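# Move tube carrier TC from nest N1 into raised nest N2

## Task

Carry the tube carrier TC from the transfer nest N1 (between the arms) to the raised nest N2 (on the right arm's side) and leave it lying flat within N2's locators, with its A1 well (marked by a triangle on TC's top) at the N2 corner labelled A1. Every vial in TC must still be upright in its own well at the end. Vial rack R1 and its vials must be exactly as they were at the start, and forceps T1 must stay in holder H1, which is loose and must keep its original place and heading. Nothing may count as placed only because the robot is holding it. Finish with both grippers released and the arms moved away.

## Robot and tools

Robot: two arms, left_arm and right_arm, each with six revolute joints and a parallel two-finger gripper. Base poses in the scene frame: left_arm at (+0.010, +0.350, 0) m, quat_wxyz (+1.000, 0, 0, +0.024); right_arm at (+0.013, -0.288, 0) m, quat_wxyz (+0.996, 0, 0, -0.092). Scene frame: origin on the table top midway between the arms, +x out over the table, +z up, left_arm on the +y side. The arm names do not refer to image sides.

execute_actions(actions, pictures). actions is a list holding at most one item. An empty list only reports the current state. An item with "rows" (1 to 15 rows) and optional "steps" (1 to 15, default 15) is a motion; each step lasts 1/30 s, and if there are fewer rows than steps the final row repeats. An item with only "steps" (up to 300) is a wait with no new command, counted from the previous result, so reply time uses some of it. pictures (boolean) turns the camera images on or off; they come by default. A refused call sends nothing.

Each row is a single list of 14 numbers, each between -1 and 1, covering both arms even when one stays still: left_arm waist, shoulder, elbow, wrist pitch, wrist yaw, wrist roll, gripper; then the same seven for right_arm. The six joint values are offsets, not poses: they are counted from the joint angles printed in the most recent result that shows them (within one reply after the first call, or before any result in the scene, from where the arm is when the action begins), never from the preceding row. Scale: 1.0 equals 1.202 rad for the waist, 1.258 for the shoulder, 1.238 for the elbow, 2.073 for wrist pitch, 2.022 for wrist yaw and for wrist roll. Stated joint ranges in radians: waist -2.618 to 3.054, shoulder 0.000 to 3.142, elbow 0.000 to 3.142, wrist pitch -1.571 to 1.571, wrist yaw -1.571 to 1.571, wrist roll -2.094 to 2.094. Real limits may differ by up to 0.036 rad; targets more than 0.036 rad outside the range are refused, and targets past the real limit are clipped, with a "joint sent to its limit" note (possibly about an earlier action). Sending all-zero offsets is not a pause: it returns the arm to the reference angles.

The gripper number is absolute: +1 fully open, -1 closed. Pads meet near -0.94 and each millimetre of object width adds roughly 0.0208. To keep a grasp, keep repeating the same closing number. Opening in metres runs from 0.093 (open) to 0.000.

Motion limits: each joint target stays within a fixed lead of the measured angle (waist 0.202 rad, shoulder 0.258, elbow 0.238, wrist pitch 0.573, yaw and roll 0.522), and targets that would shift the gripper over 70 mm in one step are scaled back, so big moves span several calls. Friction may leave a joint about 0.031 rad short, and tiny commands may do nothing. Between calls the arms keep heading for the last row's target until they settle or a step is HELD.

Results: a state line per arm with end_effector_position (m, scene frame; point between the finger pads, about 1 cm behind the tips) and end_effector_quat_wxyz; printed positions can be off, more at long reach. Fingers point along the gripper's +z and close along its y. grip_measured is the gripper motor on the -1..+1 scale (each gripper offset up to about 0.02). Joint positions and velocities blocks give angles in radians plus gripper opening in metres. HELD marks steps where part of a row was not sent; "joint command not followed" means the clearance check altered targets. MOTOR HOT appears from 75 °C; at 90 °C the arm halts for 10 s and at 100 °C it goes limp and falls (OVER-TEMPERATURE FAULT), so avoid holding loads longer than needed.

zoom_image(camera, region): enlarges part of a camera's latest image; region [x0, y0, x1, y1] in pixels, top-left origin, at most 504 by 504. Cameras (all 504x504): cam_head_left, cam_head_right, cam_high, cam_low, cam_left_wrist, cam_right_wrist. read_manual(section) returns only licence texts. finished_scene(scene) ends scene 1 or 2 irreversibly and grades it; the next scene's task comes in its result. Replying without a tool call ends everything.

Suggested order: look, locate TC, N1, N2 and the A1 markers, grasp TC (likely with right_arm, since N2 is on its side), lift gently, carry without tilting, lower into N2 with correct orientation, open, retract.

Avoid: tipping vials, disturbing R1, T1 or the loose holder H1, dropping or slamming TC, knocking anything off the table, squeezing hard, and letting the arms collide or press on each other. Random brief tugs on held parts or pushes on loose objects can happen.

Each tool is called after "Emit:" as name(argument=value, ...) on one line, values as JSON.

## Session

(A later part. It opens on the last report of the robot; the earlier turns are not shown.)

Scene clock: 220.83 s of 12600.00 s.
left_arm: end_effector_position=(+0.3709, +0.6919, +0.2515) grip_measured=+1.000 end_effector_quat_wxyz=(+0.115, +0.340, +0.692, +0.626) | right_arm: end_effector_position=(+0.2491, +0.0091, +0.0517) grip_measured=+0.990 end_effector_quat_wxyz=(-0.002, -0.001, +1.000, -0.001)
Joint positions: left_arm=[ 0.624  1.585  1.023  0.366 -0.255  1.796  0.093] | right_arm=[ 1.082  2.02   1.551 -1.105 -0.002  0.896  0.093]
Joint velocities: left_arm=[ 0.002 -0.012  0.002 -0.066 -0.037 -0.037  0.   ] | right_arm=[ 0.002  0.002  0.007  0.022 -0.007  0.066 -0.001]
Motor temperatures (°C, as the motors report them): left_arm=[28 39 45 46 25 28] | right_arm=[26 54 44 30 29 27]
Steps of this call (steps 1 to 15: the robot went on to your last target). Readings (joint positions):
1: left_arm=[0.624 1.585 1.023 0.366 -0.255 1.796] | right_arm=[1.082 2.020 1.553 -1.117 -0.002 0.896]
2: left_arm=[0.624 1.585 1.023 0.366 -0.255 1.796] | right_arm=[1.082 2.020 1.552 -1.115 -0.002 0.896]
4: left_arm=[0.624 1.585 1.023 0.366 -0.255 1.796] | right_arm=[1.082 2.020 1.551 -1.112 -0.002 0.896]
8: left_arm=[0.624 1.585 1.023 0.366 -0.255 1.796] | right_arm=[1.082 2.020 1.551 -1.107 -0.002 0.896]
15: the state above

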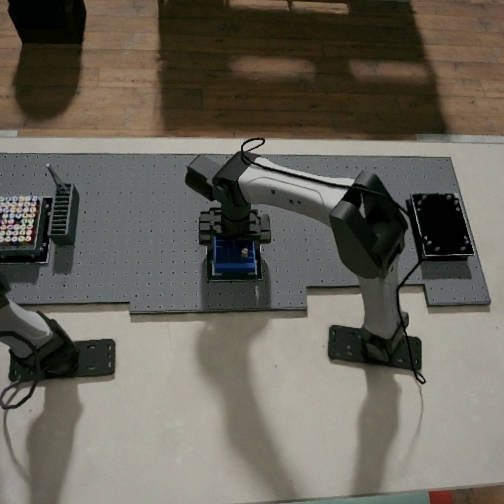

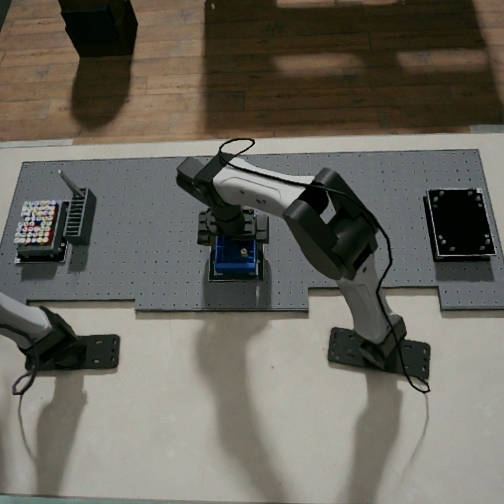

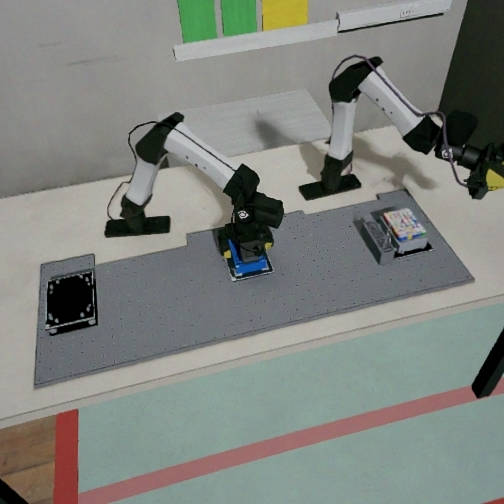

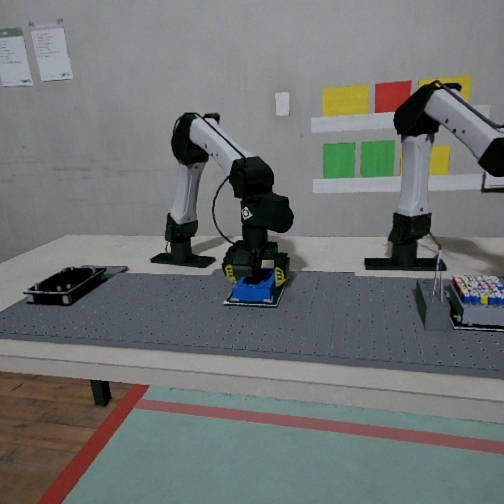

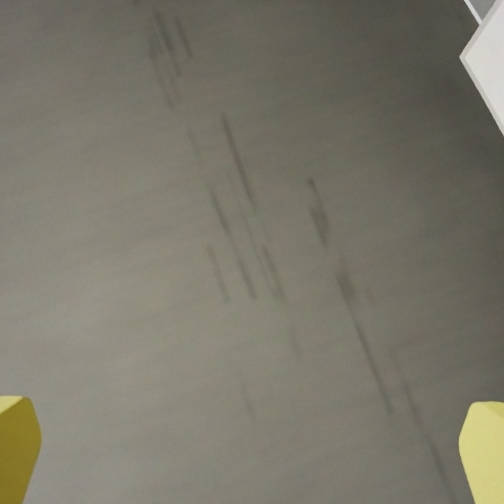

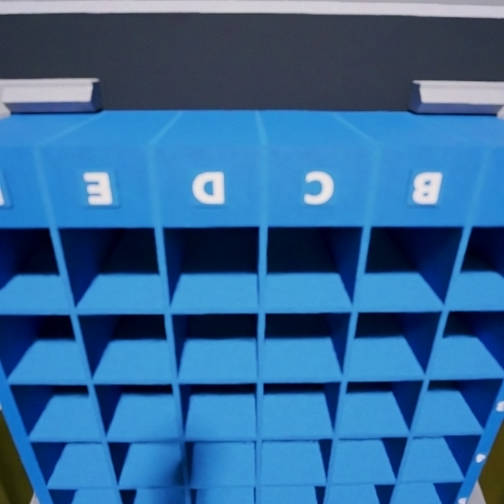

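Emit:
execute_actions(actions=[{"rows": [[0,0,0,0,0,0,1, 0,0,0,0,0,0,0.96],[0,0,0,0,0,0,1, 0,0,0,0,0,0,0.92],[0,0,0,0,0,0,1, 0,0,0,0,0,0,0.88],[0,0,0,0,0,0,1, 0,0,0,0,0,0,0.85],[0,0,0,0,0,0,1, 0,0,0,0,0,0,0.82],[0,0,0,0,0,0,1, 0,0,0,0,0,0,0.79],[0,0,0,0,0,0,1, 0,0,0,0,0,0,0.76],[0,0,0,0,0,0,1, 0,0,0,0,0,0,0.73],[0,0,0,0,0,0,1, 0,0,0,0,0,0,0.70],[0,0,0,0,0,0,1, 0,0,0,0,0,0,0.67],[0,0,0,0,0,0,1, 0,0,0,0,0,0,0.64]], "steps": 15}])

Scene clock: 233.93 s of 12600.00 s.
left_arm: end_effector_position=(+0.3709, +0.6919, +0.2515) grip_measured=+1.000 end_effector_quat_wxyz=(+0.115, +0.340, +0.692, +0.626) | right_arm: end_effector_position=(+0.2492, +0.0093, +0.0517) grip_measured=+0.668 end_effector_quat_wxyz=(-0.001, -0.001, +1.000, -0.000)
Joint positions: left_arm=[ 0.624  1.585  1.023  0.366 -0.255  1.796  0.093] | right_arm=[ 1.082  2.02   1.551 -1.104 -0.002  0.896  0.077]
Joint velocities: left_arm=[ 0.002  0.012 -0.002  0.037  0.007  0.007  0.   ] | right_arm=[-0.012  0.007 -0.012 -0.022  0.066  0.022 -0.   ]
Motor temperatures (°C, as the motors report them): left_arm=[28 39 45 46 25 28] | right_arm=[26 54 44 30 29 27]
Steps of this call (steps 1 to 15: the robot went on to your last target; steps 16 to 90: nothing new was sent; then 9.60 s passed at rest; steps 91 to 105: all 15 steps of this action). Readings (joint positions):
91: left_arm=[0.624 1.585 1.023 0.366 -0.255 1.796] | right_arm=[1.082 2.020 1.551 -1.104 -0.002 0.896]
92: left_arm=[0.624 1.585 1.023 0.366 -0.255 1.796] | right_arm=[1.082 2.020 1.551 -1.104 -0.002 0.896]
94: left_arm=[0.624 1.585 1.023 0.366 -0.255 1.796] | right_arm=[1.082 2.020 1.551 -1.104 -0.002 0.896]
98: left_arm=[0.624 1.585 1.023 0.366 -0.255 1.796] | right_arm=[1.082 2.020 1.551 -1.104 -0.002 0.896]
105: the state above

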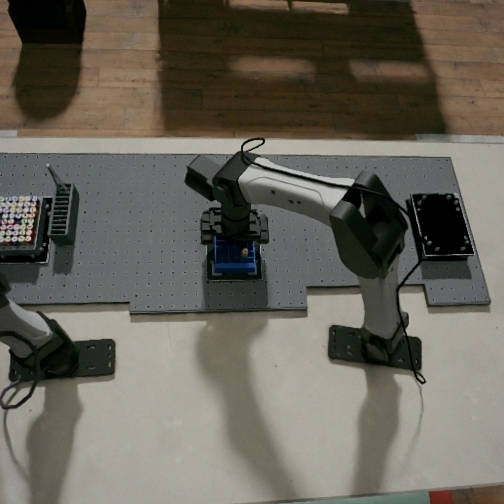

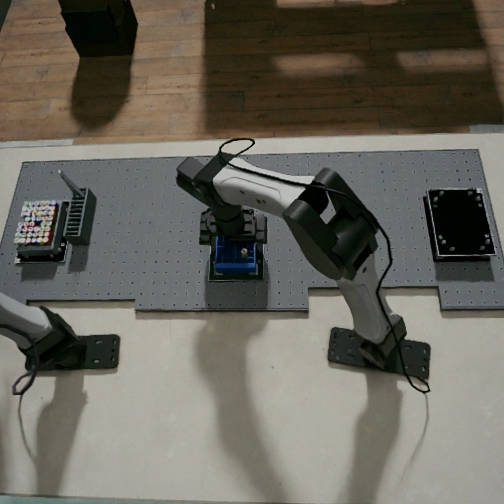

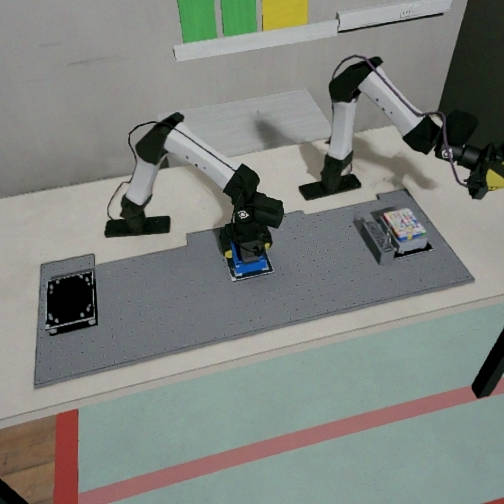

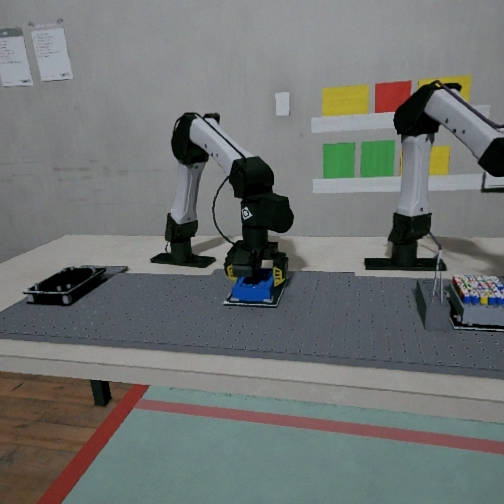

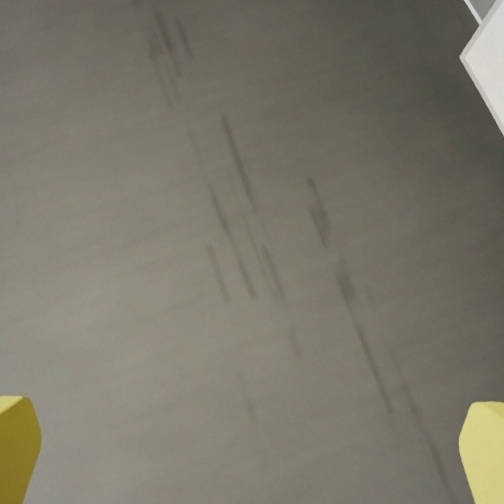

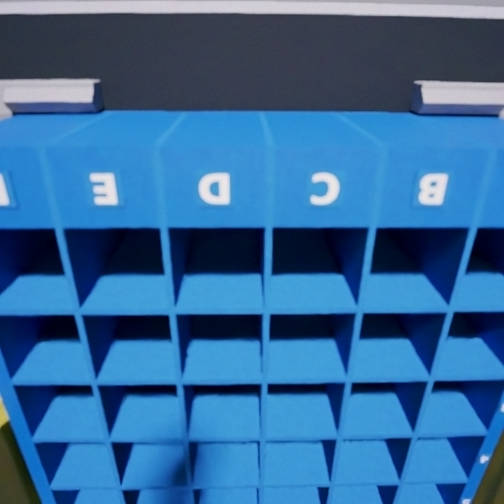

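Emit:
execute_actions(actions=[{"rows": [[0,0,0,0,0,0,1, 0,0,0.005,-0.007,0,0,0.64],[0,0,0,0,0,0,1, 0,0,0.011,-0.012,0,0,0.64],[0,0,0,0,0,0,1, 0,0,0.017,-0.017,0,0,0.64],[0,0,0,0,0,0,1, 0,0,0.024,-0.022,0,0,0.64],[0,0,0,0,0,0,1, 0,0,0.032,-0.028,0,0,0.64],[0,0,0,0,0,0,1, 0,0,0.040,-0.034,0,0,0.64],[0,0,0,0,0,0,1, 0,0,0.049,-0.040,0,0,0.64],[0,0,0,0,0,0,1, 0,0,0.058,-0.046,0,0,0.64],[0,0,0,0,0,0,1, 0,0,0.068,-0.052,0,0,0.64],[0,0,0,0,0,0,1, 0,0,0.078,-0.058,0,0,0.64],[0,0,0,0,0,0,1, 0,0,0.088,-0.064,0,0,0.64],[0,0,0,0,0,0,1, 0,0,0.098,-0.070,0,0,0.64],[0,0,0,0,0,0,1, 0,0,0.107,-0.075,0,0,0.64],[0,0,0,0,0,0,1, 0,0,0.115,-0.079,0,0,0.64],[0,0,0,0,0,0,1, 0,0,0.121,-0.081,0,0,0.64]], "steps": 15}], pictures=false)

Emit:
execute_actions(actions=[{"steps": 15}])

Scene clock: 248.90 s of 12600.00 s.
left_arm: end_effector_position=(+0.3709, +0.6919, +0.2515) grip_measured=+1.000 end_effector_quat_wxyz=(+0.115, +0.340, +0.692, +0.626) | right_arm: end_effector_position=(+0.2524, +0.0133, +0.0798) grip_measured=+0.668 end_effector_quat_wxyz=(-0.001, -0.001, +1.000, +0.000)
Joint positions: left_arm=[ 0.624  1.585  1.023  0.366 -0.255  1.796  0.093] | right_arm=[ 1.082  2.02   1.664 -1.216 -0.002  0.896  0.077]
Joint velocities: left_arm=[-0.002  0.012 -0.017 -0.022 -0.022 -0.081  0.   ] | right_arm=[ 0.002 -0.012  0.295 -0.374 -0.11  -0.007  0.   ]
Motor temperatures (°C, as the motors report them): left_arm=[28 39 45 46 25 28] | right_arm=[26 54 44 29 29 27]
Steps of this call (steps 1 to 15: the robot went on to your last target; steps 16 to 90: nothing new was sent; then 11.47 s passed at rest; steps 91 to 105: all 15 steps of this action). Readings (joint positions):
91: left_arm=[0.624 1.585 1.023 0.366 -0.255 1.796] | right_arm=[1.082 2.020 1.551 -1.104 -0.002 0.896]
92: left_arm=[0.624 1.585 1.023 0.366 -0.255 1.796] | right_arm=[1.082 2.020 1.551 -1.104 -0.002 0.896]
94: left_arm=[0.624 1.585 1.023 0.366 -0.255 1.796] | right_arm=[1.082 2.020 1.552 -1.106 -0.002 0.896]
98: left_arm=[0.624 1.585 1.023 0.366 -0.255 1.796] | right_arm=[1.082 2.020 1.581 -1.139 -0.002 0.896]
105: the state above

Scene clock: 249.40 s of 12600.00 s.
left_arm: end_effector_position=(+0.3709, +0.6919, +0.2515) grip_measured=+1.000 end_effector_quat_wxyz=(+0.115, +0.340, +0.692, +0.626) | right_arm: end_effector_position=(+0.2494, +0.0095, +0.0841) grip_measured=+0.668 end_effector_quat_wxyz=(-0.008, -0.001, +1.000, -0.008)
Joint positions: left_arm=[ 0.624  1.585  1.023  0.366 -0.255  1.796  0.093] | right_arm=[ 1.082  2.02   1.681 -1.255 -0.002  0.896  0.077]
Joint velocities: left_arm=[ 0.012 -0.012  0.012  0.051 -0.095 -0.007  0.   ] | right_arm=[-0.007  0.027  0.002  0.022 -0.051  0.022 -0.001]
Motor temperatures (°C, as the motors report them): left_arm=[28 39 45 46 25 28] | right_arm=[26 54 44 29 29 27]
Steps of this call (steps 1 to 15: the robot went on to your last target). Readings (joint positions):
1: left_arm=[0.624 1.585 1.023 0.366 -0.255 1.796] | right_arm=[1.082 2.020 1.672 -1.223 -0.002 0.896]
2: left_arm=[0.624 1.585 1.023 0.366 -0.255 1.796] | right_arm=[1.082 2.020 1.678 -1.228 -0.002 0.896]
4: left_arm=[0.624 1.585 1.023 0.366 -0.255 1.796] | right_arm=[1.082 2.020 1.681 -1.236 -0.002 0.896]
8: left_arm=[0.624 1.585 1.023 0.366 -0.255 1.796] | right_arm=[1.082 2.020 1.681 -1.249 -0.002 0.896]
15: the state above

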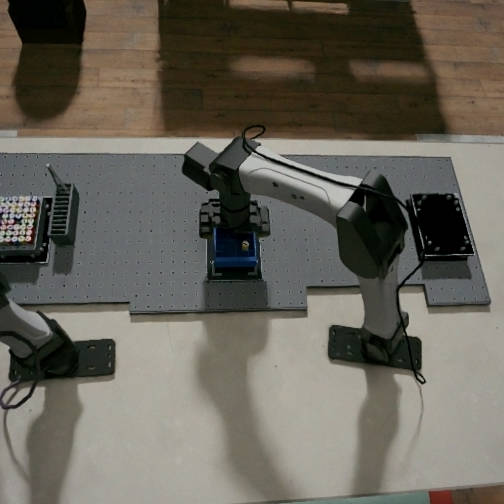

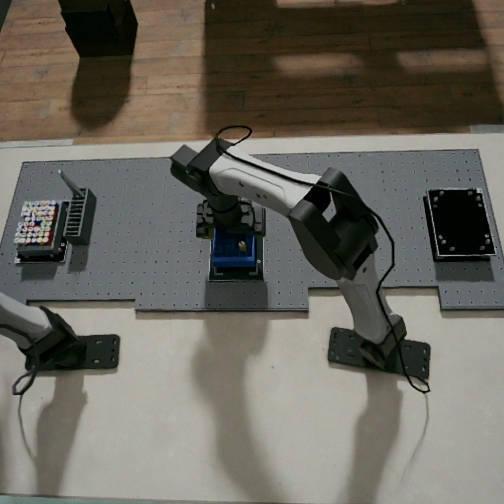

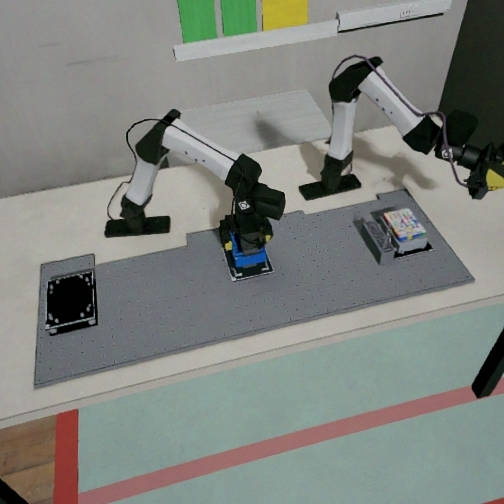

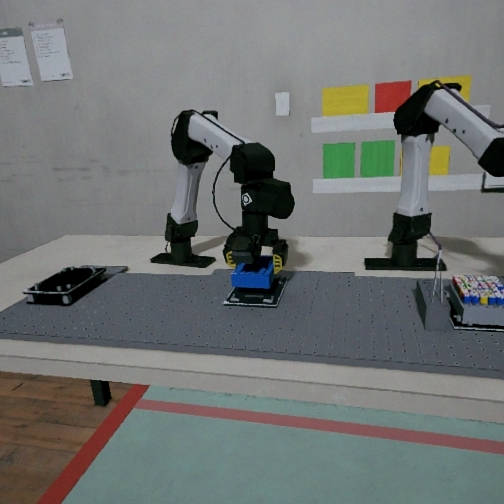

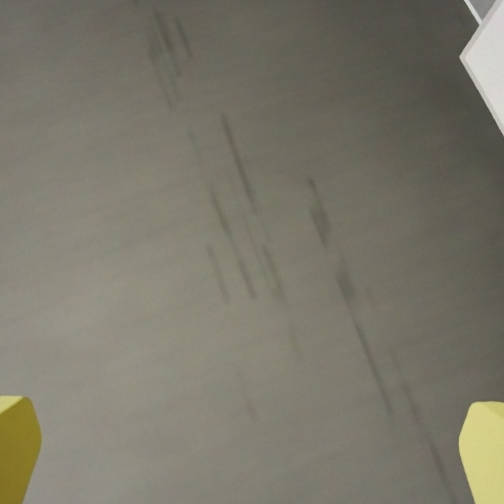

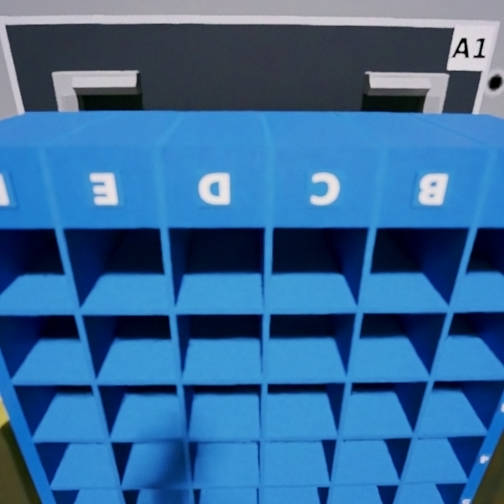

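Emit:
execute_actions(actions=[{"rows": [[0,0,0,0,0,0,1, -0.01,-0.004,-0.002,-0.002,0,-0.006,0.64],[0,0,0,0,0,0,1, -0.03,-0.010,-0.004,-0.004,0,-0.018,0.64],[0,0,0,0,0,0,1, -0.06,-0.018,-0.008,-0.006,0,-0.036,0.64],[0,0,0,0,0,0,1, -0.10,-0.028,-0.012,-0.009,0,-0.06,0.64],[0,0,0,0,0,0,1, -0.15,-0.040,-0.016,-0.012,0,-0.09,0.64],[0,0,0,0,0,0,1, -0.20,-0.052,-0.020,-0.015,0,-0.12,0.64],[0,0,0,0,0,0,1, -0.25,-0.064,-0.025,-0.018,0,-0.15,0.64],[0,0,0,0,0,0,1, -0.30,-0.076,-0.030,-0.021,0,-0.18,0.64],[0,0,0,0,0,0,1, -0.35,-0.088,-0.035,-0.024,0,-0.21,0.64],[0,0,0,0,0,0,1, -0.40,-0.100,-0.040,-0.027,0,-0.24,0.64],[0,0,0,0,0,0,1, -0.45,-0.110,-0.044,-0.030,0,-0.27,0.64],[0,0,0,0,0,0,1, -0.50,-0.120,-0.048,-0.033,0,-0.30,0.64],[0,0,0,0,0,0,1, -0.55,-0.128,-0.052,-0.036,0,-0.33,0.64],[0,0,0,0,0,0,1, -0.60,-0.134,-0.055,-0.038,0,-0.36,0.64],[0,0,0,0,0,0,1, -0.65,-0.140,-0.058,-0.040,0,-0.39,0.64]], "steps": 15}], pictures=false)

Scene clock: 293.30 s of 12600.00 s.
left_arm: end_effector_position=(+0.3709, +0.6919, +0.2515) grip_measured=+1.000 end_effector_quat_wxyz=(+0.115, +0.340, +0.692, +0.626) | right_arm: end_effector_position=(+0.3673, -0.1922, +0.1167) grip_measured=+0.668 end_effector_quat_wxyz=(+0.019, +0.065, +0.998, +0.011)
Joint positions: left_arm=[ 0.624  1.585  1.023  0.366 -0.255  1.796  0.093] | right_arm=[ 0.444  1.898  1.64  -1.27  -0.009  0.39   0.077]
Joint velocities: left_arm=[ 0.007 -0.022 -0.012 -0.007 -0.037  0.139  0.   ] | right_arm=[-1.853 -0.383 -0.115 -0.095 -0.007 -1.648  0.   ]
Motor temperatures (°C, as the motors report them): left_arm=[28 40 46 47 25 28] | right_arm=[26 54 47 29 29 27]
Steps of this call (steps 1 to 15: the robot went on to your last target; steps 16 to 90: nothing new was sent; then 40.40 s passed at rest; steps 91 to 105: all 15 steps of this action). Readings (joint positions):
91: left_arm=[0.624 1.585 1.023 0.366 -0.255 1.796] | right_arm=[1.081 2.020 1.681 -1.256 -0.002 0.895]
92: left_arm=[0.624 1.585 1.023 0.366 -0.255 1.796] | right_arm=[1.079 2.020 1.681 -1.256 -0.003 0.891]
94: left_arm=[0.624 1.585 1.023 0.366 -0.255 1.796] | right_arm=[1.056 2.020 1.681 -1.256 -0.008 0.863]
98: left_arm=[0.624 1.585 1.023 0.366 -0.255 1.796] | right_arm=[0.883 1.996 1.669 -1.257 -0.017 0.735]
105: the state above

Emit:
execute_actions(actions=[{"rows": [[0,0,0,0,0,0,1, -0.125,-0.04,-0.025,-0.033,0.004,-0.143,0.64],[0,0,0,0,0,0,1, -0.14,-0.044,-0.027,-0.035,0.004,-0.152,0.64],[0,0,0,0,0,0,1, -0.16,-0.048,-0.029,-0.036,0.004,-0.164,0.64],[0,0,0,0,0,0,1, -0.185,-0.052,-0.031,-0.037,0.004,-0.179,0.64],[0,0,0,0,0,0,1, -0.215,-0.056,-0.033,-0.038,0.004,-0.197,0.64],[0,0,0,0,0,0,1, -0.245,-0.060,-0.035,-0.039,0.004,-0.215,0.64],[0,0,0,0,0,0,1, -0.275,-0.064,-0.037,-0.040,0.004,-0.233,0.64],[0,0,0,0,0,0,1, -0.305,-0.068,-0.039,-0.041,0.004,-0.251,0.64],[0,0,0,0,0,0,1, -0.335,-0.072,-0.041,-0.042,0.004,-0.269,0.64],[0,0,0,0,0,0,1, -0.365,-0.076,-0.043,-0.043,0.004,-0.287,0.64],[0,0,0,0,0,0,1, -0.395,-0.080,-0.045,-0.044,0.004,-0.305,0.64],[0,0,0,0,0,0,1, -0.425,-0.083,-0.047,-0.046,0.004,-0.323,0.64],[0,0,0,0,0,0,1, -0.455,-0.086,-0.048,-0.048,0.004,-0.341,0.64],[0,0,0,0,0,0,1, -0.485,-0.088,-0.049,-0.049,0.004,-0.359,0.64],[0,0,0,0,0,0,1, -0.515,-0.089,-0.050,-0.050,0.004,-0.377,0.64]], "steps": 15}], pictures=false)

Scene clock: 309.77 s of 12600.00 s.
left_arm: end_effector_position=(+0.3709, +0.6919, +0.2515) grip_measured=+1.000 end_effector_quat_wxyz=(+0.115, +0.340, +0.692, +0.626) | right_arm: end_effector_position=(+0.3373, -0.3867, +0.1320) grip_measured=+0.668 end_effector_quat_wxyz=(+0.006, +0.039, +0.999, -0.000)
Joint positions: left_arm=[ 0.624  1.585  1.023  0.366 -0.255  1.796  0.093] | right_arm=[-0.113  1.817  1.596 -1.339 -0.003 -0.219  0.077]
Joint velocities: left_arm=[ 0.002  0.002  0.007  0.066 -0.022  0.007  0.   ] | right_arm=[-0.999 -0.12  -0.022 -0.081  0.007 -1.004  0.   ]
Motor temperatures (°C, as the motors report them): left_arm=[28 40 46 47 25 28] | right_arm=[26 55 46 29 29 27]
Steps of this call (steps 1 to 30: the robot went on to your last target; steps 31 to 90: nothing new was sent; then 12.97 s passed at rest; steps 91 to 105: all 15 steps of this action). Readings (joint positions):
91: left_arm=[0.624 1.585 1.023 0.366 -0.255 1.796] | right_arm=[0.299 1.863 1.623 -1.323 0.005 0.112]
92: left_arm=[0.624 1.585 1.023 0.366 -0.255 1.796] | right_arm=[0.298 1.863 1.623 -1.323 0.005 0.109]
94: left_arm=[0.624 1.585 1.023 0.366 -0.255 1.796] | right_arm=[0.283 1.863 1.623 -1.325 0.000 0.089]
98: left_arm=[0.624 1.585 1.023 0.366 -0.255 1.796] | right_arm=[0.165 1.852 1.611 -1.328 -0.007 0.002]
105: the state above

Emit:
execute_actions(actions=[{"rows": [[0,0,0,0,0,0,1, -0.056,-0.025,-0.0145,-0.017,0.002,-0.079,0.64],[0,0,0,0,0,0,1, -0.066,-0.025,-0.0145,-0.017,0.002,-0.085,0.64],[0,0,0,0,0,0,1, -0.080,-0.025,-0.0145,-0.017,0.002,-0.094,0.64],[0,0,0,0,0,0,1, -0.097,-0.025,-0.0145,-0.017,0.002,-0.105,0.64],[0,0,0,0,0,0,1, -0.116,-0.025,-0.0145,-0.017,0.002,-0.117,0.64],[0,0,0,0,0,0,1, -0.136,-0.025,-0.0145,-0.017,0.002,-0.130,0.64],[0,0,0,0,0,0,1, -0.156,-0.025,-0.0145,-0.017,0.002,-0.143,0.64],[0,0,0,0,0,0,1, -0.176,-0.025,-0.0145,-0.017,0.002,-0.156,0.64],[0,0,0,0,0,0,1, -0.194,-0.025,-0.0145,-0.017,0.002,-0.167,0.64],[0,0,0,0,0,0,1, -0.210,-0.025,-0.0145,-0.017,0.002,-0.177,0.64],[0,0,0,0,0,0,1, -0.224,-0.025,-0.0145,-0.017,0.002,-0.186,0.64],[0,0,0,0,0,0,1, -0.235,-0.025,-0.0145,-0.017,0.002,-0.193,0.64],[0,0,0,0,0,0,1, -0.243,-0.025,-0.0145,-0.017,0.002,-0.198,0.64],[0,0,0,0,0,0,1, -0.248,-0.025,-0.0145,-0.017,0.002,-0.201,0.64],[0,0,0,0,0,0,1, -0.250,-0.025,-0.0145,-0.017,0.002,-0.202,0.64]], "steps": 15}], pictures=false)

Emit:
execute_actions(actions=[{"steps": 20}])

Scene clock: 332.37 s of 12600.00 s.
left_arm: end_effector_position=(+0.3709, +0.6919, +0.2515) grip_measured=+1.000 end_effector_quat_wxyz=(+0.115, +0.340, +0.692, +0.626) | right_arm: end_effector_position=(+0.2892, -0.4741, +0.1334) grip_measured=+0.668 end_effector_quat_wxyz=(-0.002, +0.011, +1.000, +0.001)
Joint positions: left_arm=[ 0.624  1.585  1.023  0.366 -0.255  1.796  0.093] | right_arm=[-0.408  1.809  1.592 -1.358  0.001 -0.569  0.077]
Joint velocities: left_arm=[ 0.022 -0.007 -0.012 -0.022  0.037 -0.051  0.   ] | right_arm=[-0.203  0.012 -0.012  0.022  0.037 -0.344 -0.001]
Motor temperatures (°C, as the motors report them): left_arm=[28 40 46 48 25 28] | right_arm=[26 55 45 29 29 27]
Steps of this call (steps 1 to 30: the robot went on to your last target; steps 31 to 90: nothing new was sent; then 19.10 s passed at rest; steps 91 to 105: all 15 steps of this action). Readings (joint positions):
91: left_arm=[0.624 1.585 1.023 0.366 -0.255 1.796] | right_arm=[-0.182 1.809 1.592 -1.358 0.006 -0.367]
92: left_arm=[0.624 1.585 1.023 0.366 -0.255 1.796] | right_arm=[-0.182 1.809 1.592 -1.358 0.006 -0.370]
94: left_arm=[0.624 1.585 1.023 0.366 -0.255 1.796] | right_arm=[-0.189 1.809 1.592 -1.358 0.004 -0.385]
98: left_arm=[0.624 1.585 1.023 0.366 -0.255 1.796] | right_arm=[-0.263 1.809 1.592 -1.358 -0.001 -0.447]
105: the state above

Scene clock: 333.03 s of 12600.00 s.
left_arm: end_effector_position=(+0.3709, +0.6919, +0.2515) grip_measured=+1.000 end_effector_quat_wxyz=(+0.115, +0.340, +0.692, +0.626) | right_arm: end_effector_position=(+0.2879, -0.4760, +0.1334) grip_measured=+0.668 end_effector_quat_wxyz=(-0.003, -0.011, +1.000, +0.001)
Joint positions: left_arm=[ 0.624  1.585  1.023  0.366 -0.255  1.796  0.093] | right_arm=[-0.415  1.809  1.592 -1.359  0.001 -0.621  0.077]
Joint velocities: left_arm=[ 0.002 -0.002  0.002  0.007 -0.051  0.037  0.   ] | right_arm=[-0.007 -0.007 -0.007 -0.037  0.037 -0.066  0.001]
Motor temperatures (°C, as the motors report them): left_arm=[28 40 46 48 25 28] | right_arm=[26 55 45 29 29 27]
Steps of this call (steps 1 to 20: the robot went on to your last target). Readings (joint positions):
1: left_arm=[0.624 1.585 1.023 0.366 -0.255 1.796] | right_arm=[-0.413 1.809 1.592 -1.358 0.001 -0.579]
2: left_arm=[0.624 1.585 1.023 0.366 -0.255 1.796] | right_arm=[-0.415 1.809 1.592 -1.358 0.001 -0.588]
4: left_arm=[0.624 1.585 1.023 0.366 -0.255 1.796] | right_arm=[-0.415 1.809 1.592 -1.358 0.001 -0.600]
8: left_arm=[0.624 1.585 1.023 0.366 -0.255 1.796] | right_arm=[-0.415 1.809 1.592 -1.359 0.001 -0.613]
20: the state above

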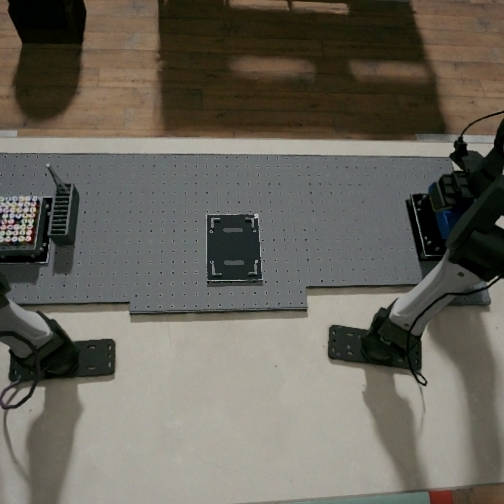

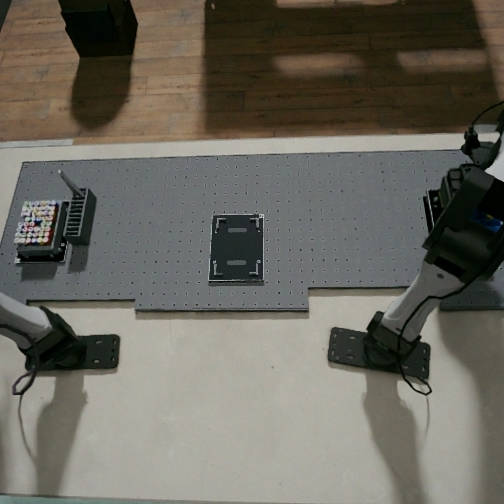

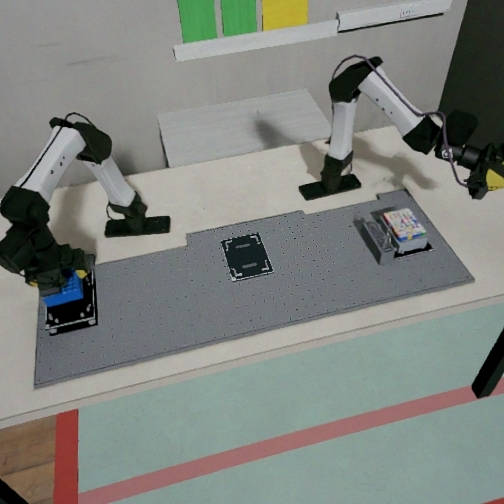

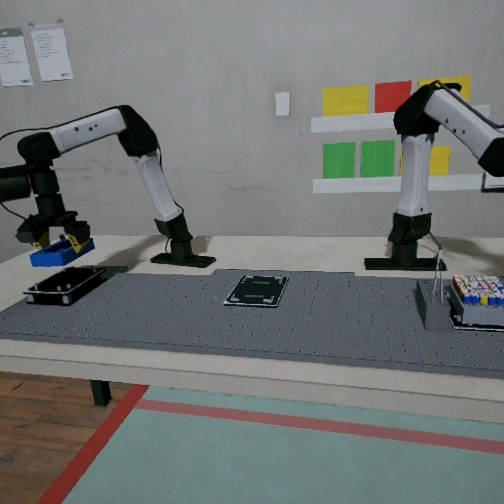

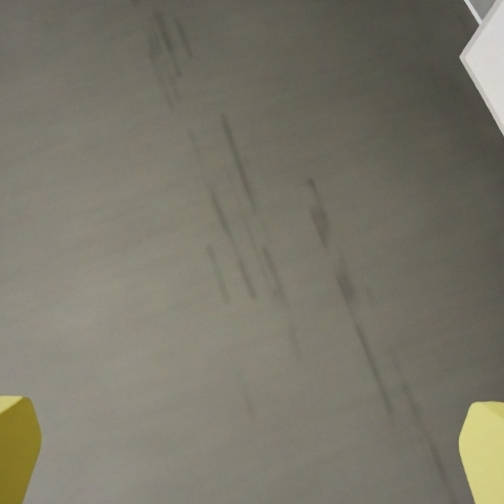

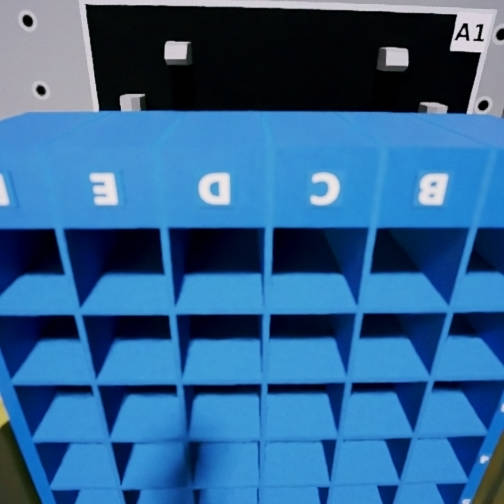

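Emit:
execute_actions(actions=[{"rows": [[0,0,0,0,0,0,1, -0.001,0.003,-0.005,0.008,0,0.002,0.64],[0,0,0,0,0,0,1, -0.002,0.006,-0.011,0.014,0,0.003,0.64],[0,0,0,0,0,0,1, -0.003,0.009,-0.017,0.019,0,0.004,0.64],[0,0,0,0,0,0,1, -0.004,0.012,-0.023,0.024,0,0.005,0.64],[0,0,0,0,0,0,1, -0.005,0.014,-0.029,0.029,0,0.006,0.64],[0,0,0,0,0,0,1, -0.006,0.016,-0.035,0.033,0,0.007,0.64],[0,0,0,0,0,0,1, -0.007,0.018,-0.041,0.037,0,0.008,0.64],[0,0,0,0,0,0,1, -0.008,0.020,-0.047,0.041,0,0.009,0.64],[0,0,0,0,0,0,1, -0.009,0.022,-0.053,0.045,0,0.010,0.64],[0,0,0,0,0,0,1, -0.010,0.024,-0.059,0.049,0,0.011,0.64],[0,0,0,0,0,0,1, -0.010,0.026,-0.065,0.053,0,0.012,0.64],[0,0,0,0,0,0,1, -0.010,0.028,-0.070,0.056,0,0.013,0.64],[0,0,0,0,0,0,1, -0.010,0.029,-0.074,0.059,0,0.014,0.64],[0,0,0,0,0,0,1, -0.010,0.030,-0.077,0.061,0,0.014,0.64],[0,0,0,0,0,0,1, -0.010,0.030,-0.079,0.061,0,0.014,0.64]], "steps": 15}], pictures=false)

Emit:
execute_actions(actions=[{"steps": 20}])

Scene clock: 399.30 s of 12600.00 s.
left_arm: end_effector_position=(+0.3709, +0.6919, +0.2515) grip_measured=+1.000 end_effector_quat_wxyz=(+0.115, +0.340, +0.692, +0.626) | right_arm: end_effector_position=(+0.2894, -0.4786, +0.1052) grip_measured=+0.668 end_effector_quat_wxyz=(-0.008, -0.000, +1.000, +0.005)
Joint positions: left_arm=[ 0.624  1.585  1.023  0.366 -0.255  1.796  0.093] | right_arm=[-0.419  1.836  1.513 -1.267  0.001 -0.604  0.077]
Joint velocities: left_arm=[-0.002  0.002 -0.007  0.037 -0.037 -0.051  0.   ] | right_arm=[-0.002  0.066 -0.139  0.154 -0.051  0.037  0.   ]
Motor temperatures (°C, as the motors report them): left_arm=[28 41 47 48 25 28] | right_arm=[26 55 44 29 29 27]
Steps of this call (steps 1 to 15: the robot went on to your last target; steps 16 to 90: nothing new was sent; then 62.77 s passed at rest; steps 91 to 105: all 15 steps of this action). Readings (joint positions):
91: left_arm=[0.624 1.585 1.023 0.366 -0.255 1.796] | right_arm=[-0.415 1.809 1.592 -1.358 0.001 -0.622]
92: left_arm=[0.624 1.585 1.023 0.366 -0.255 1.796] | right_arm=[-0.415 1.809 1.592 -1.357 0.001 -0.621]
94: left_arm=[0.624 1.585 1.023 0.366 -0.255 1.796] | right_arm=[-0.415 1.809 1.590 -1.347 0.001 -0.620]
98: left_arm=[0.624 1.585 1.023 0.366 -0.255 1.796] | right_arm=[-0.415 1.812 1.564 -1.316 0.001 -0.615]
105: the state above

Scene clock: 399.97 s of 12600.00 s.
left_arm: end_effector_position=(+0.3709, +0.6919, +0.2515) grip_measured=+1.000 end_effector_quat_wxyz=(+0.115, +0.340, +0.692, +0.626) | right_arm: end_effector_position=(+0.2923, -0.4808, +0.1021) grip_measured=+0.668 end_effector_quat_wxyz=(-0.003, +0.002, +1.000, +0.001)
Joint positions: left_arm=[ 0.624  1.585  1.023  0.366 -0.255  1.796  0.093] | right_arm=[-0.419  1.84   1.506 -1.244  0.001 -0.599  0.077]
Joint velocities: left_arm=[-0.012 -0.002 -0.007 -0.051  0.007 -0.022  0.   ] | right_arm=[-0.012  0.002 -0.032  0.022 -0.022  0.037 -0.   ]
Motor temperatures (°C, as the motors report them): left_arm=[28 41 47 48 25 28] | right_arm=[26 55 44 29 29 27]
Steps of this call (steps 1 to 20: the robot went on to your last target). Readings (joint positions):
1: left_arm=[0.624 1.585 1.023 0.366 -0.255 1.796] | right_arm=[-0.419 1.838 1.510 -1.262 0.001 -0.603]
2: left_arm=[0.624 1.585 1.023 0.366 -0.255 1.796] | right_arm=[-0.419 1.839 1.507 -1.259 0.001 -0.602]
4: left_arm=[0.624 1.585 1.023 0.366 -0.255 1.796] | right_arm=[-0.419 1.840 1.506 -1.254 0.001 -0.600]
8: left_arm=[0.624 1.585 1.023 0.366 -0.255 1.796] | right_arm=[-0.419 1.840 1.506 -1.247 0.001 -0.599]
20: the state above

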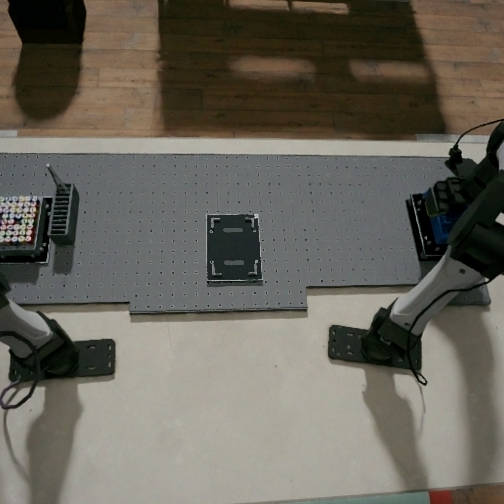

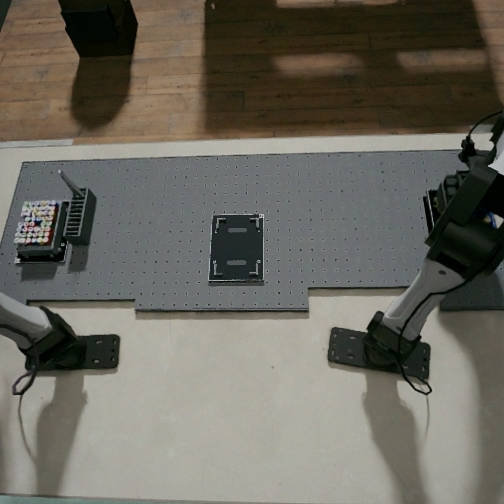

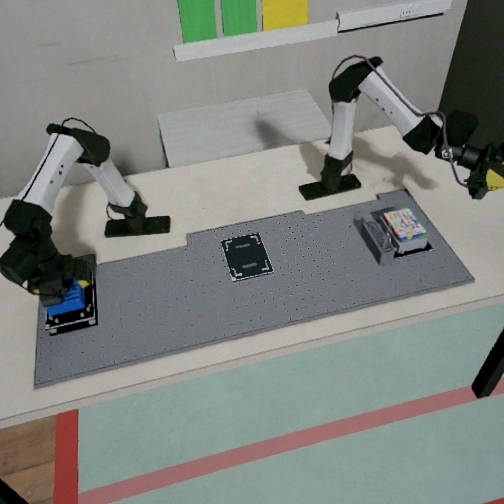

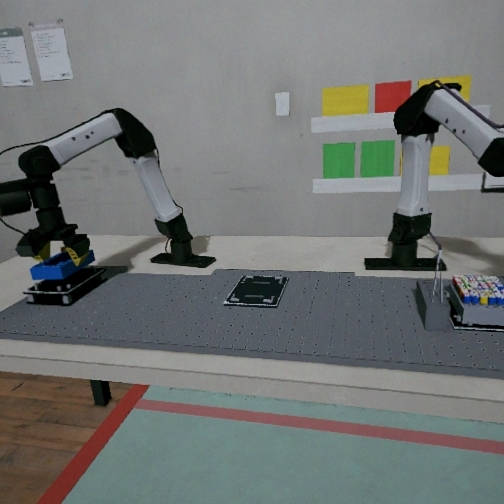

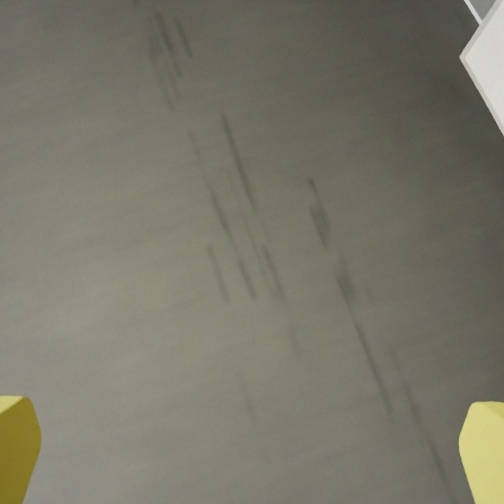

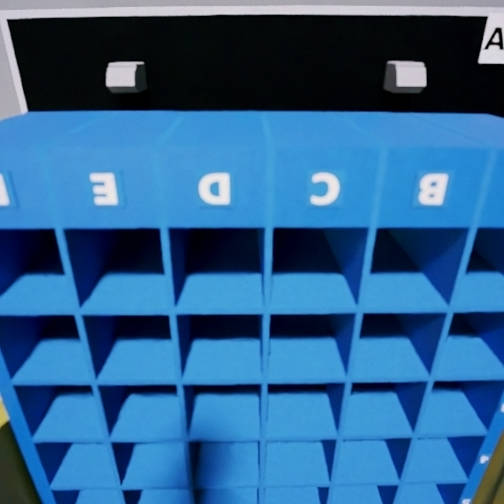

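Emit:
execute_actions(actions=[{"rows": [[0,0,0,0,0,0,1, 0,0,-0.004,0.006,0,0,0.64],[0,0,0,0,0,0,1, 0,0,-0.008,0.010,0,0,0.64],[0,0,0,0,0,0,1, 0,0,-0.012,0.013,0,0,0.64],[0,0,0,0,0,0,1, 0,0,-0.016,0.016,0,0,0.64],[0,0,0,0,0,0,1, 0,0,-0.020,0.019,0,0,0.64],[0,0,0,0,0,0,1, 0,0,-0.024,0.021,0,0,0.64],[0,0,0,0,0,0,1, 0,0,-0.028,0.023,0,0,0.64],[0,0,0,0,0,0,1, 0,0,-0.032,0.025,0,0,0.64],[0,0,0,0,0,0,1, 0,0,-0.036,0.027,0,0,0.64],[0,0,0,0,0,0,1, 0,0,-0.040,0.029,0,0,0.64],[0,0,0,0,0,0,1, 0,0,-0.044,0.031,0,0,0.64],[0,0,0,0,0,0,1, 0,0,-0.047,0.033,0,0,0.64],[0,0,0,0,0,0,1, 0,0,-0.050,0.034,0,0,0.64],[0,0,0,0,0,0,1, 0,0,-0.052,0.035,0,0,0.64],[0,0,0,0,0,0,1, 0,0,-0.0525,0.035,0,0,0.64]], "steps": 15}], pictures=false)

Emit:
execute_actions(actions=[{"steps": 15}])

Scene clock: 435.77 s of 12600.00 s.
left_arm: end_effector_position=(+0.3709, +0.6919, +0.2515) grip_measured=+1.000 end_effector_quat_wxyz=(+0.115, +0.340, +0.692, +0.626) | right_arm: end_effector_position=(+0.2912, -0.4800, +0.0900) grip_measured=+0.668 end_effector_quat_wxyz=(-0.003, +0.002, +1.000, +0.001)
Joint positions: left_arm=[ 0.624  1.585  1.023  0.366 -0.255  1.796  0.093] | right_arm=[-0.419  1.84   1.458 -1.195  0.001 -0.599  0.077]
Joint velocities: left_arm=[-0.012 -0.007 -0.012 -0.022  0.051 -0.037  0.   ] | right_arm=[ 0.012  0.007 -0.076  0.066 -0.022  0.022 -0.002]
Motor temperatures (°C, as the motors report them): left_arm=[28 41 48 48 25 28] | right_arm=[26 51 44 29 29 27]
Steps of this call (steps 1 to 15: the robot went on to your last target; steps 16 to 90: nothing new was sent; then 32.30 s passed at rest; steps 91 to 105: all 15 steps of this action). Readings (joint positions):
91: left_arm=[0.624 1.585 1.023 0.366 -0.255 1.796] | right_arm=[-0.419 1.840 1.506 -1.244 0.001 -0.599]
92: left_arm=[0.624 1.585 1.023 0.366 -0.255 1.796] | right_arm=[-0.419 1.840 1.506 -1.243 0.001 -0.599]
94: left_arm=[0.624 1.585 1.023 0.366 -0.255 1.796] | right_arm=[-0.419 1.840 1.506 -1.239 0.001 -0.599]
98: left_arm=[0.624 1.585 1.023 0.366 -0.255 1.796] | right_arm=[-0.419 1.840 1.492 -1.218 0.001 -0.599]
105: the state above

Scene clock: 436.27 s of 12600.00 s.
left_arm: end_effector_position=(+0.3709, +0.6919, +0.2515) grip_measured=+1.000 end_effector_quat_wxyz=(+0.115, +0.340, +0.692, +0.626) | right_arm: end_effector_position=(+0.2929, -0.4812, +0.0892) grip_measured=+0.668 end_effector_quat_wxyz=(+0.001, +0.002, +1.000, -0.001)
Joint positions: left_arm=[ 0.624  1.585  1.023  0.366 -0.255  1.796  0.093] | right_arm=[-0.419  1.84   1.455 -1.183  0.001 -0.599  0.077]
Joint velocities: left_arm=[-0.002 -0.012 -0.007 -0.007  0.051 -0.11   0.   ] | right_arm=[-0.012 -0.007  0.012  0.022 -0.022 -0.022  0.   ]
Motor temperatures (°C, as the motors report them): left_arm=[28 41 48 49 25 28] | right_arm=[26 51 44 29 29 27]
Steps of this call (steps 1 to 15: the robot went on to your last target). Readings (joint positions):
1: left_arm=[0.624 1.585 1.023 0.366 -0.255 1.796] | right_arm=[-0.419 1.840 1.456 -1.193 0.001 -0.599]
2: left_arm=[0.624 1.585 1.023 0.366 -0.255 1.796] | right_arm=[-0.419 1.840 1.455 -1.192 0.001 -0.599]
4: left_arm=[0.624 1.585 1.023 0.366 -0.255 1.796] | right_arm=[-0.419 1.840 1.455 -1.189 0.001 -0.599]
8: left_arm=[0.624 1.585 1.023 0.366 -0.255 1.796] | right_arm=[-0.419 1.840 1.455 -1.185 0.001 -0.599]
15: the state above

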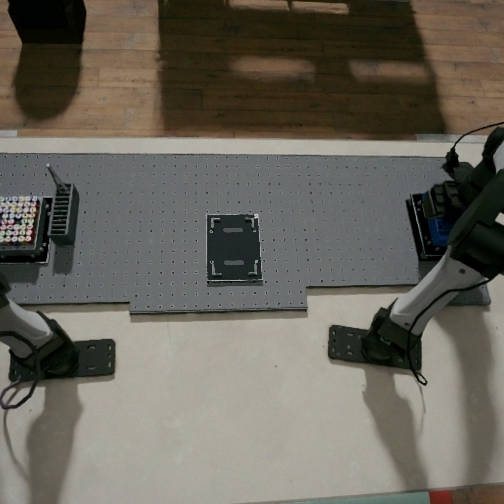

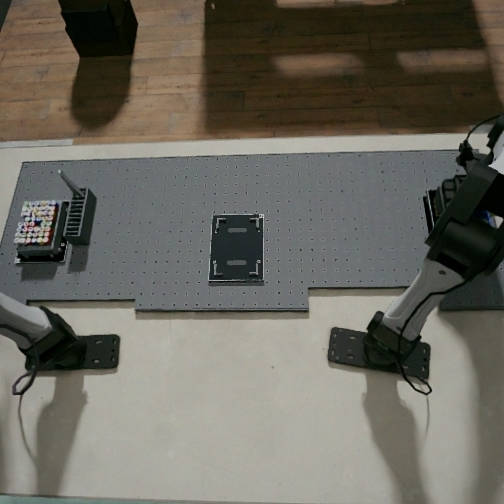

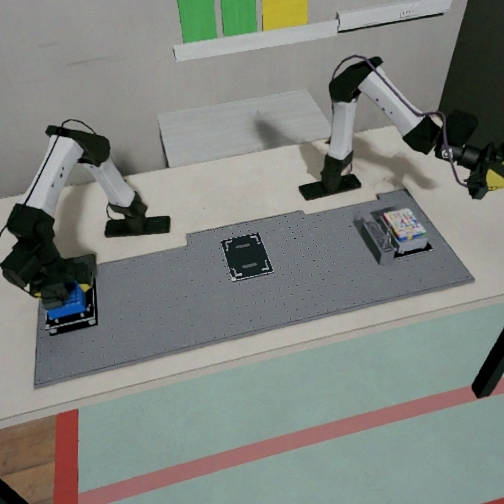

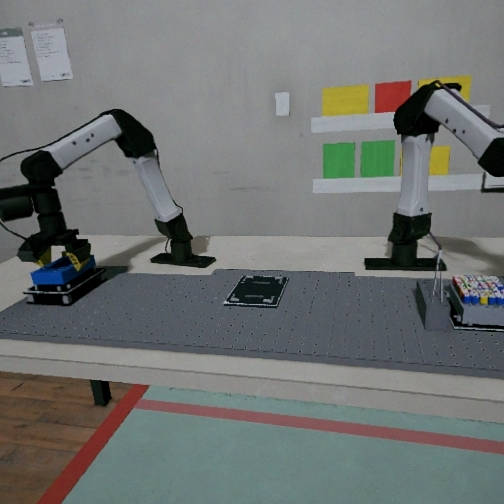

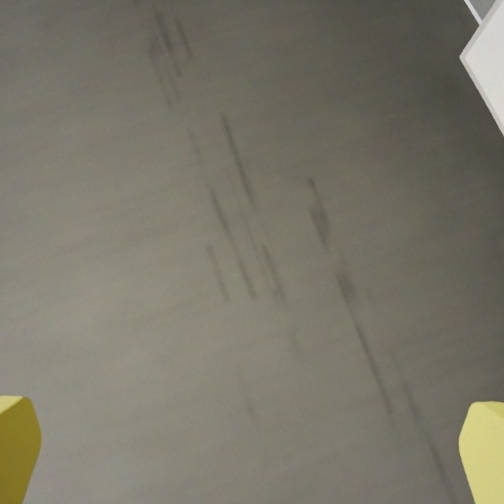

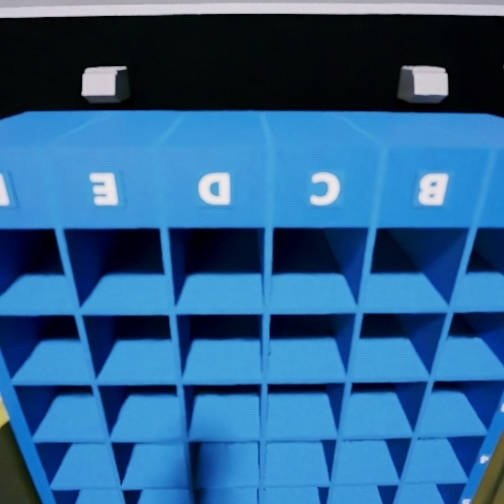

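Emit:
zoom_image(camera="cam_right_wrist", region=[60, 50, 180, 130])

Emit:
zoom_image(camera="cam_right_wrist", region=[370, 50, 490, 130])

Emit:
zoom_image(camera="cam_low", region=[10, 235, 130, 315])

Emit:
zoom_image(camera="cam_high", region=[25, 260, 115, 345])

Region (60, 50, 180, 130) of cam_right_wrist's 504x504 image, scaled by 4.200, with more detail than that image has.

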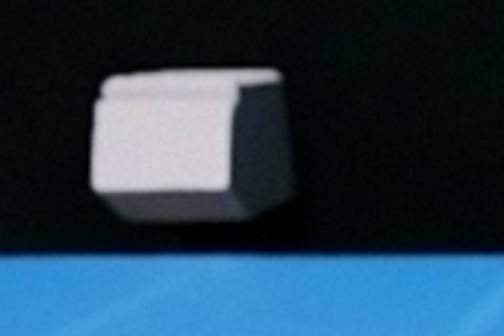

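Region (370, 50, 490, 130) of cam_right_wrist's 504x504 image, scaled by 4.200, with more detail than that image has.

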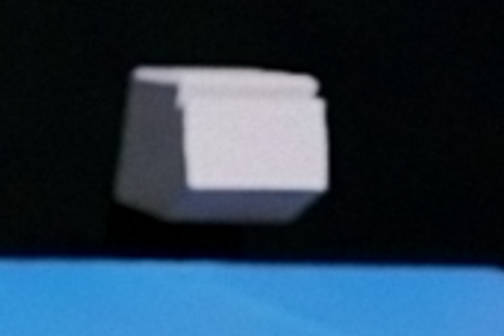

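Region (10, 235, 130, 315) of cam_low's 504x504 image, scaled by 4.200, with more detail than that image has.

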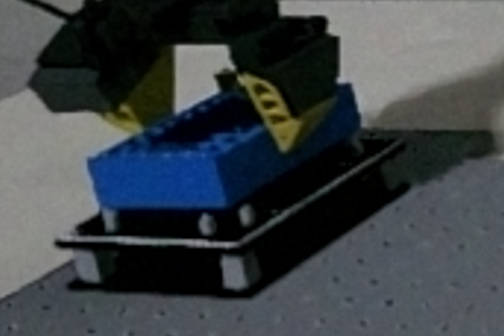

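Region (25, 260, 115, 345) of cam_high's 504x504 image, scaled by 5.600, with more detail than that image has.

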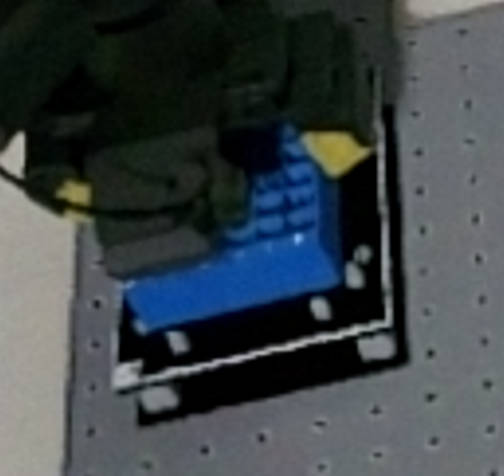

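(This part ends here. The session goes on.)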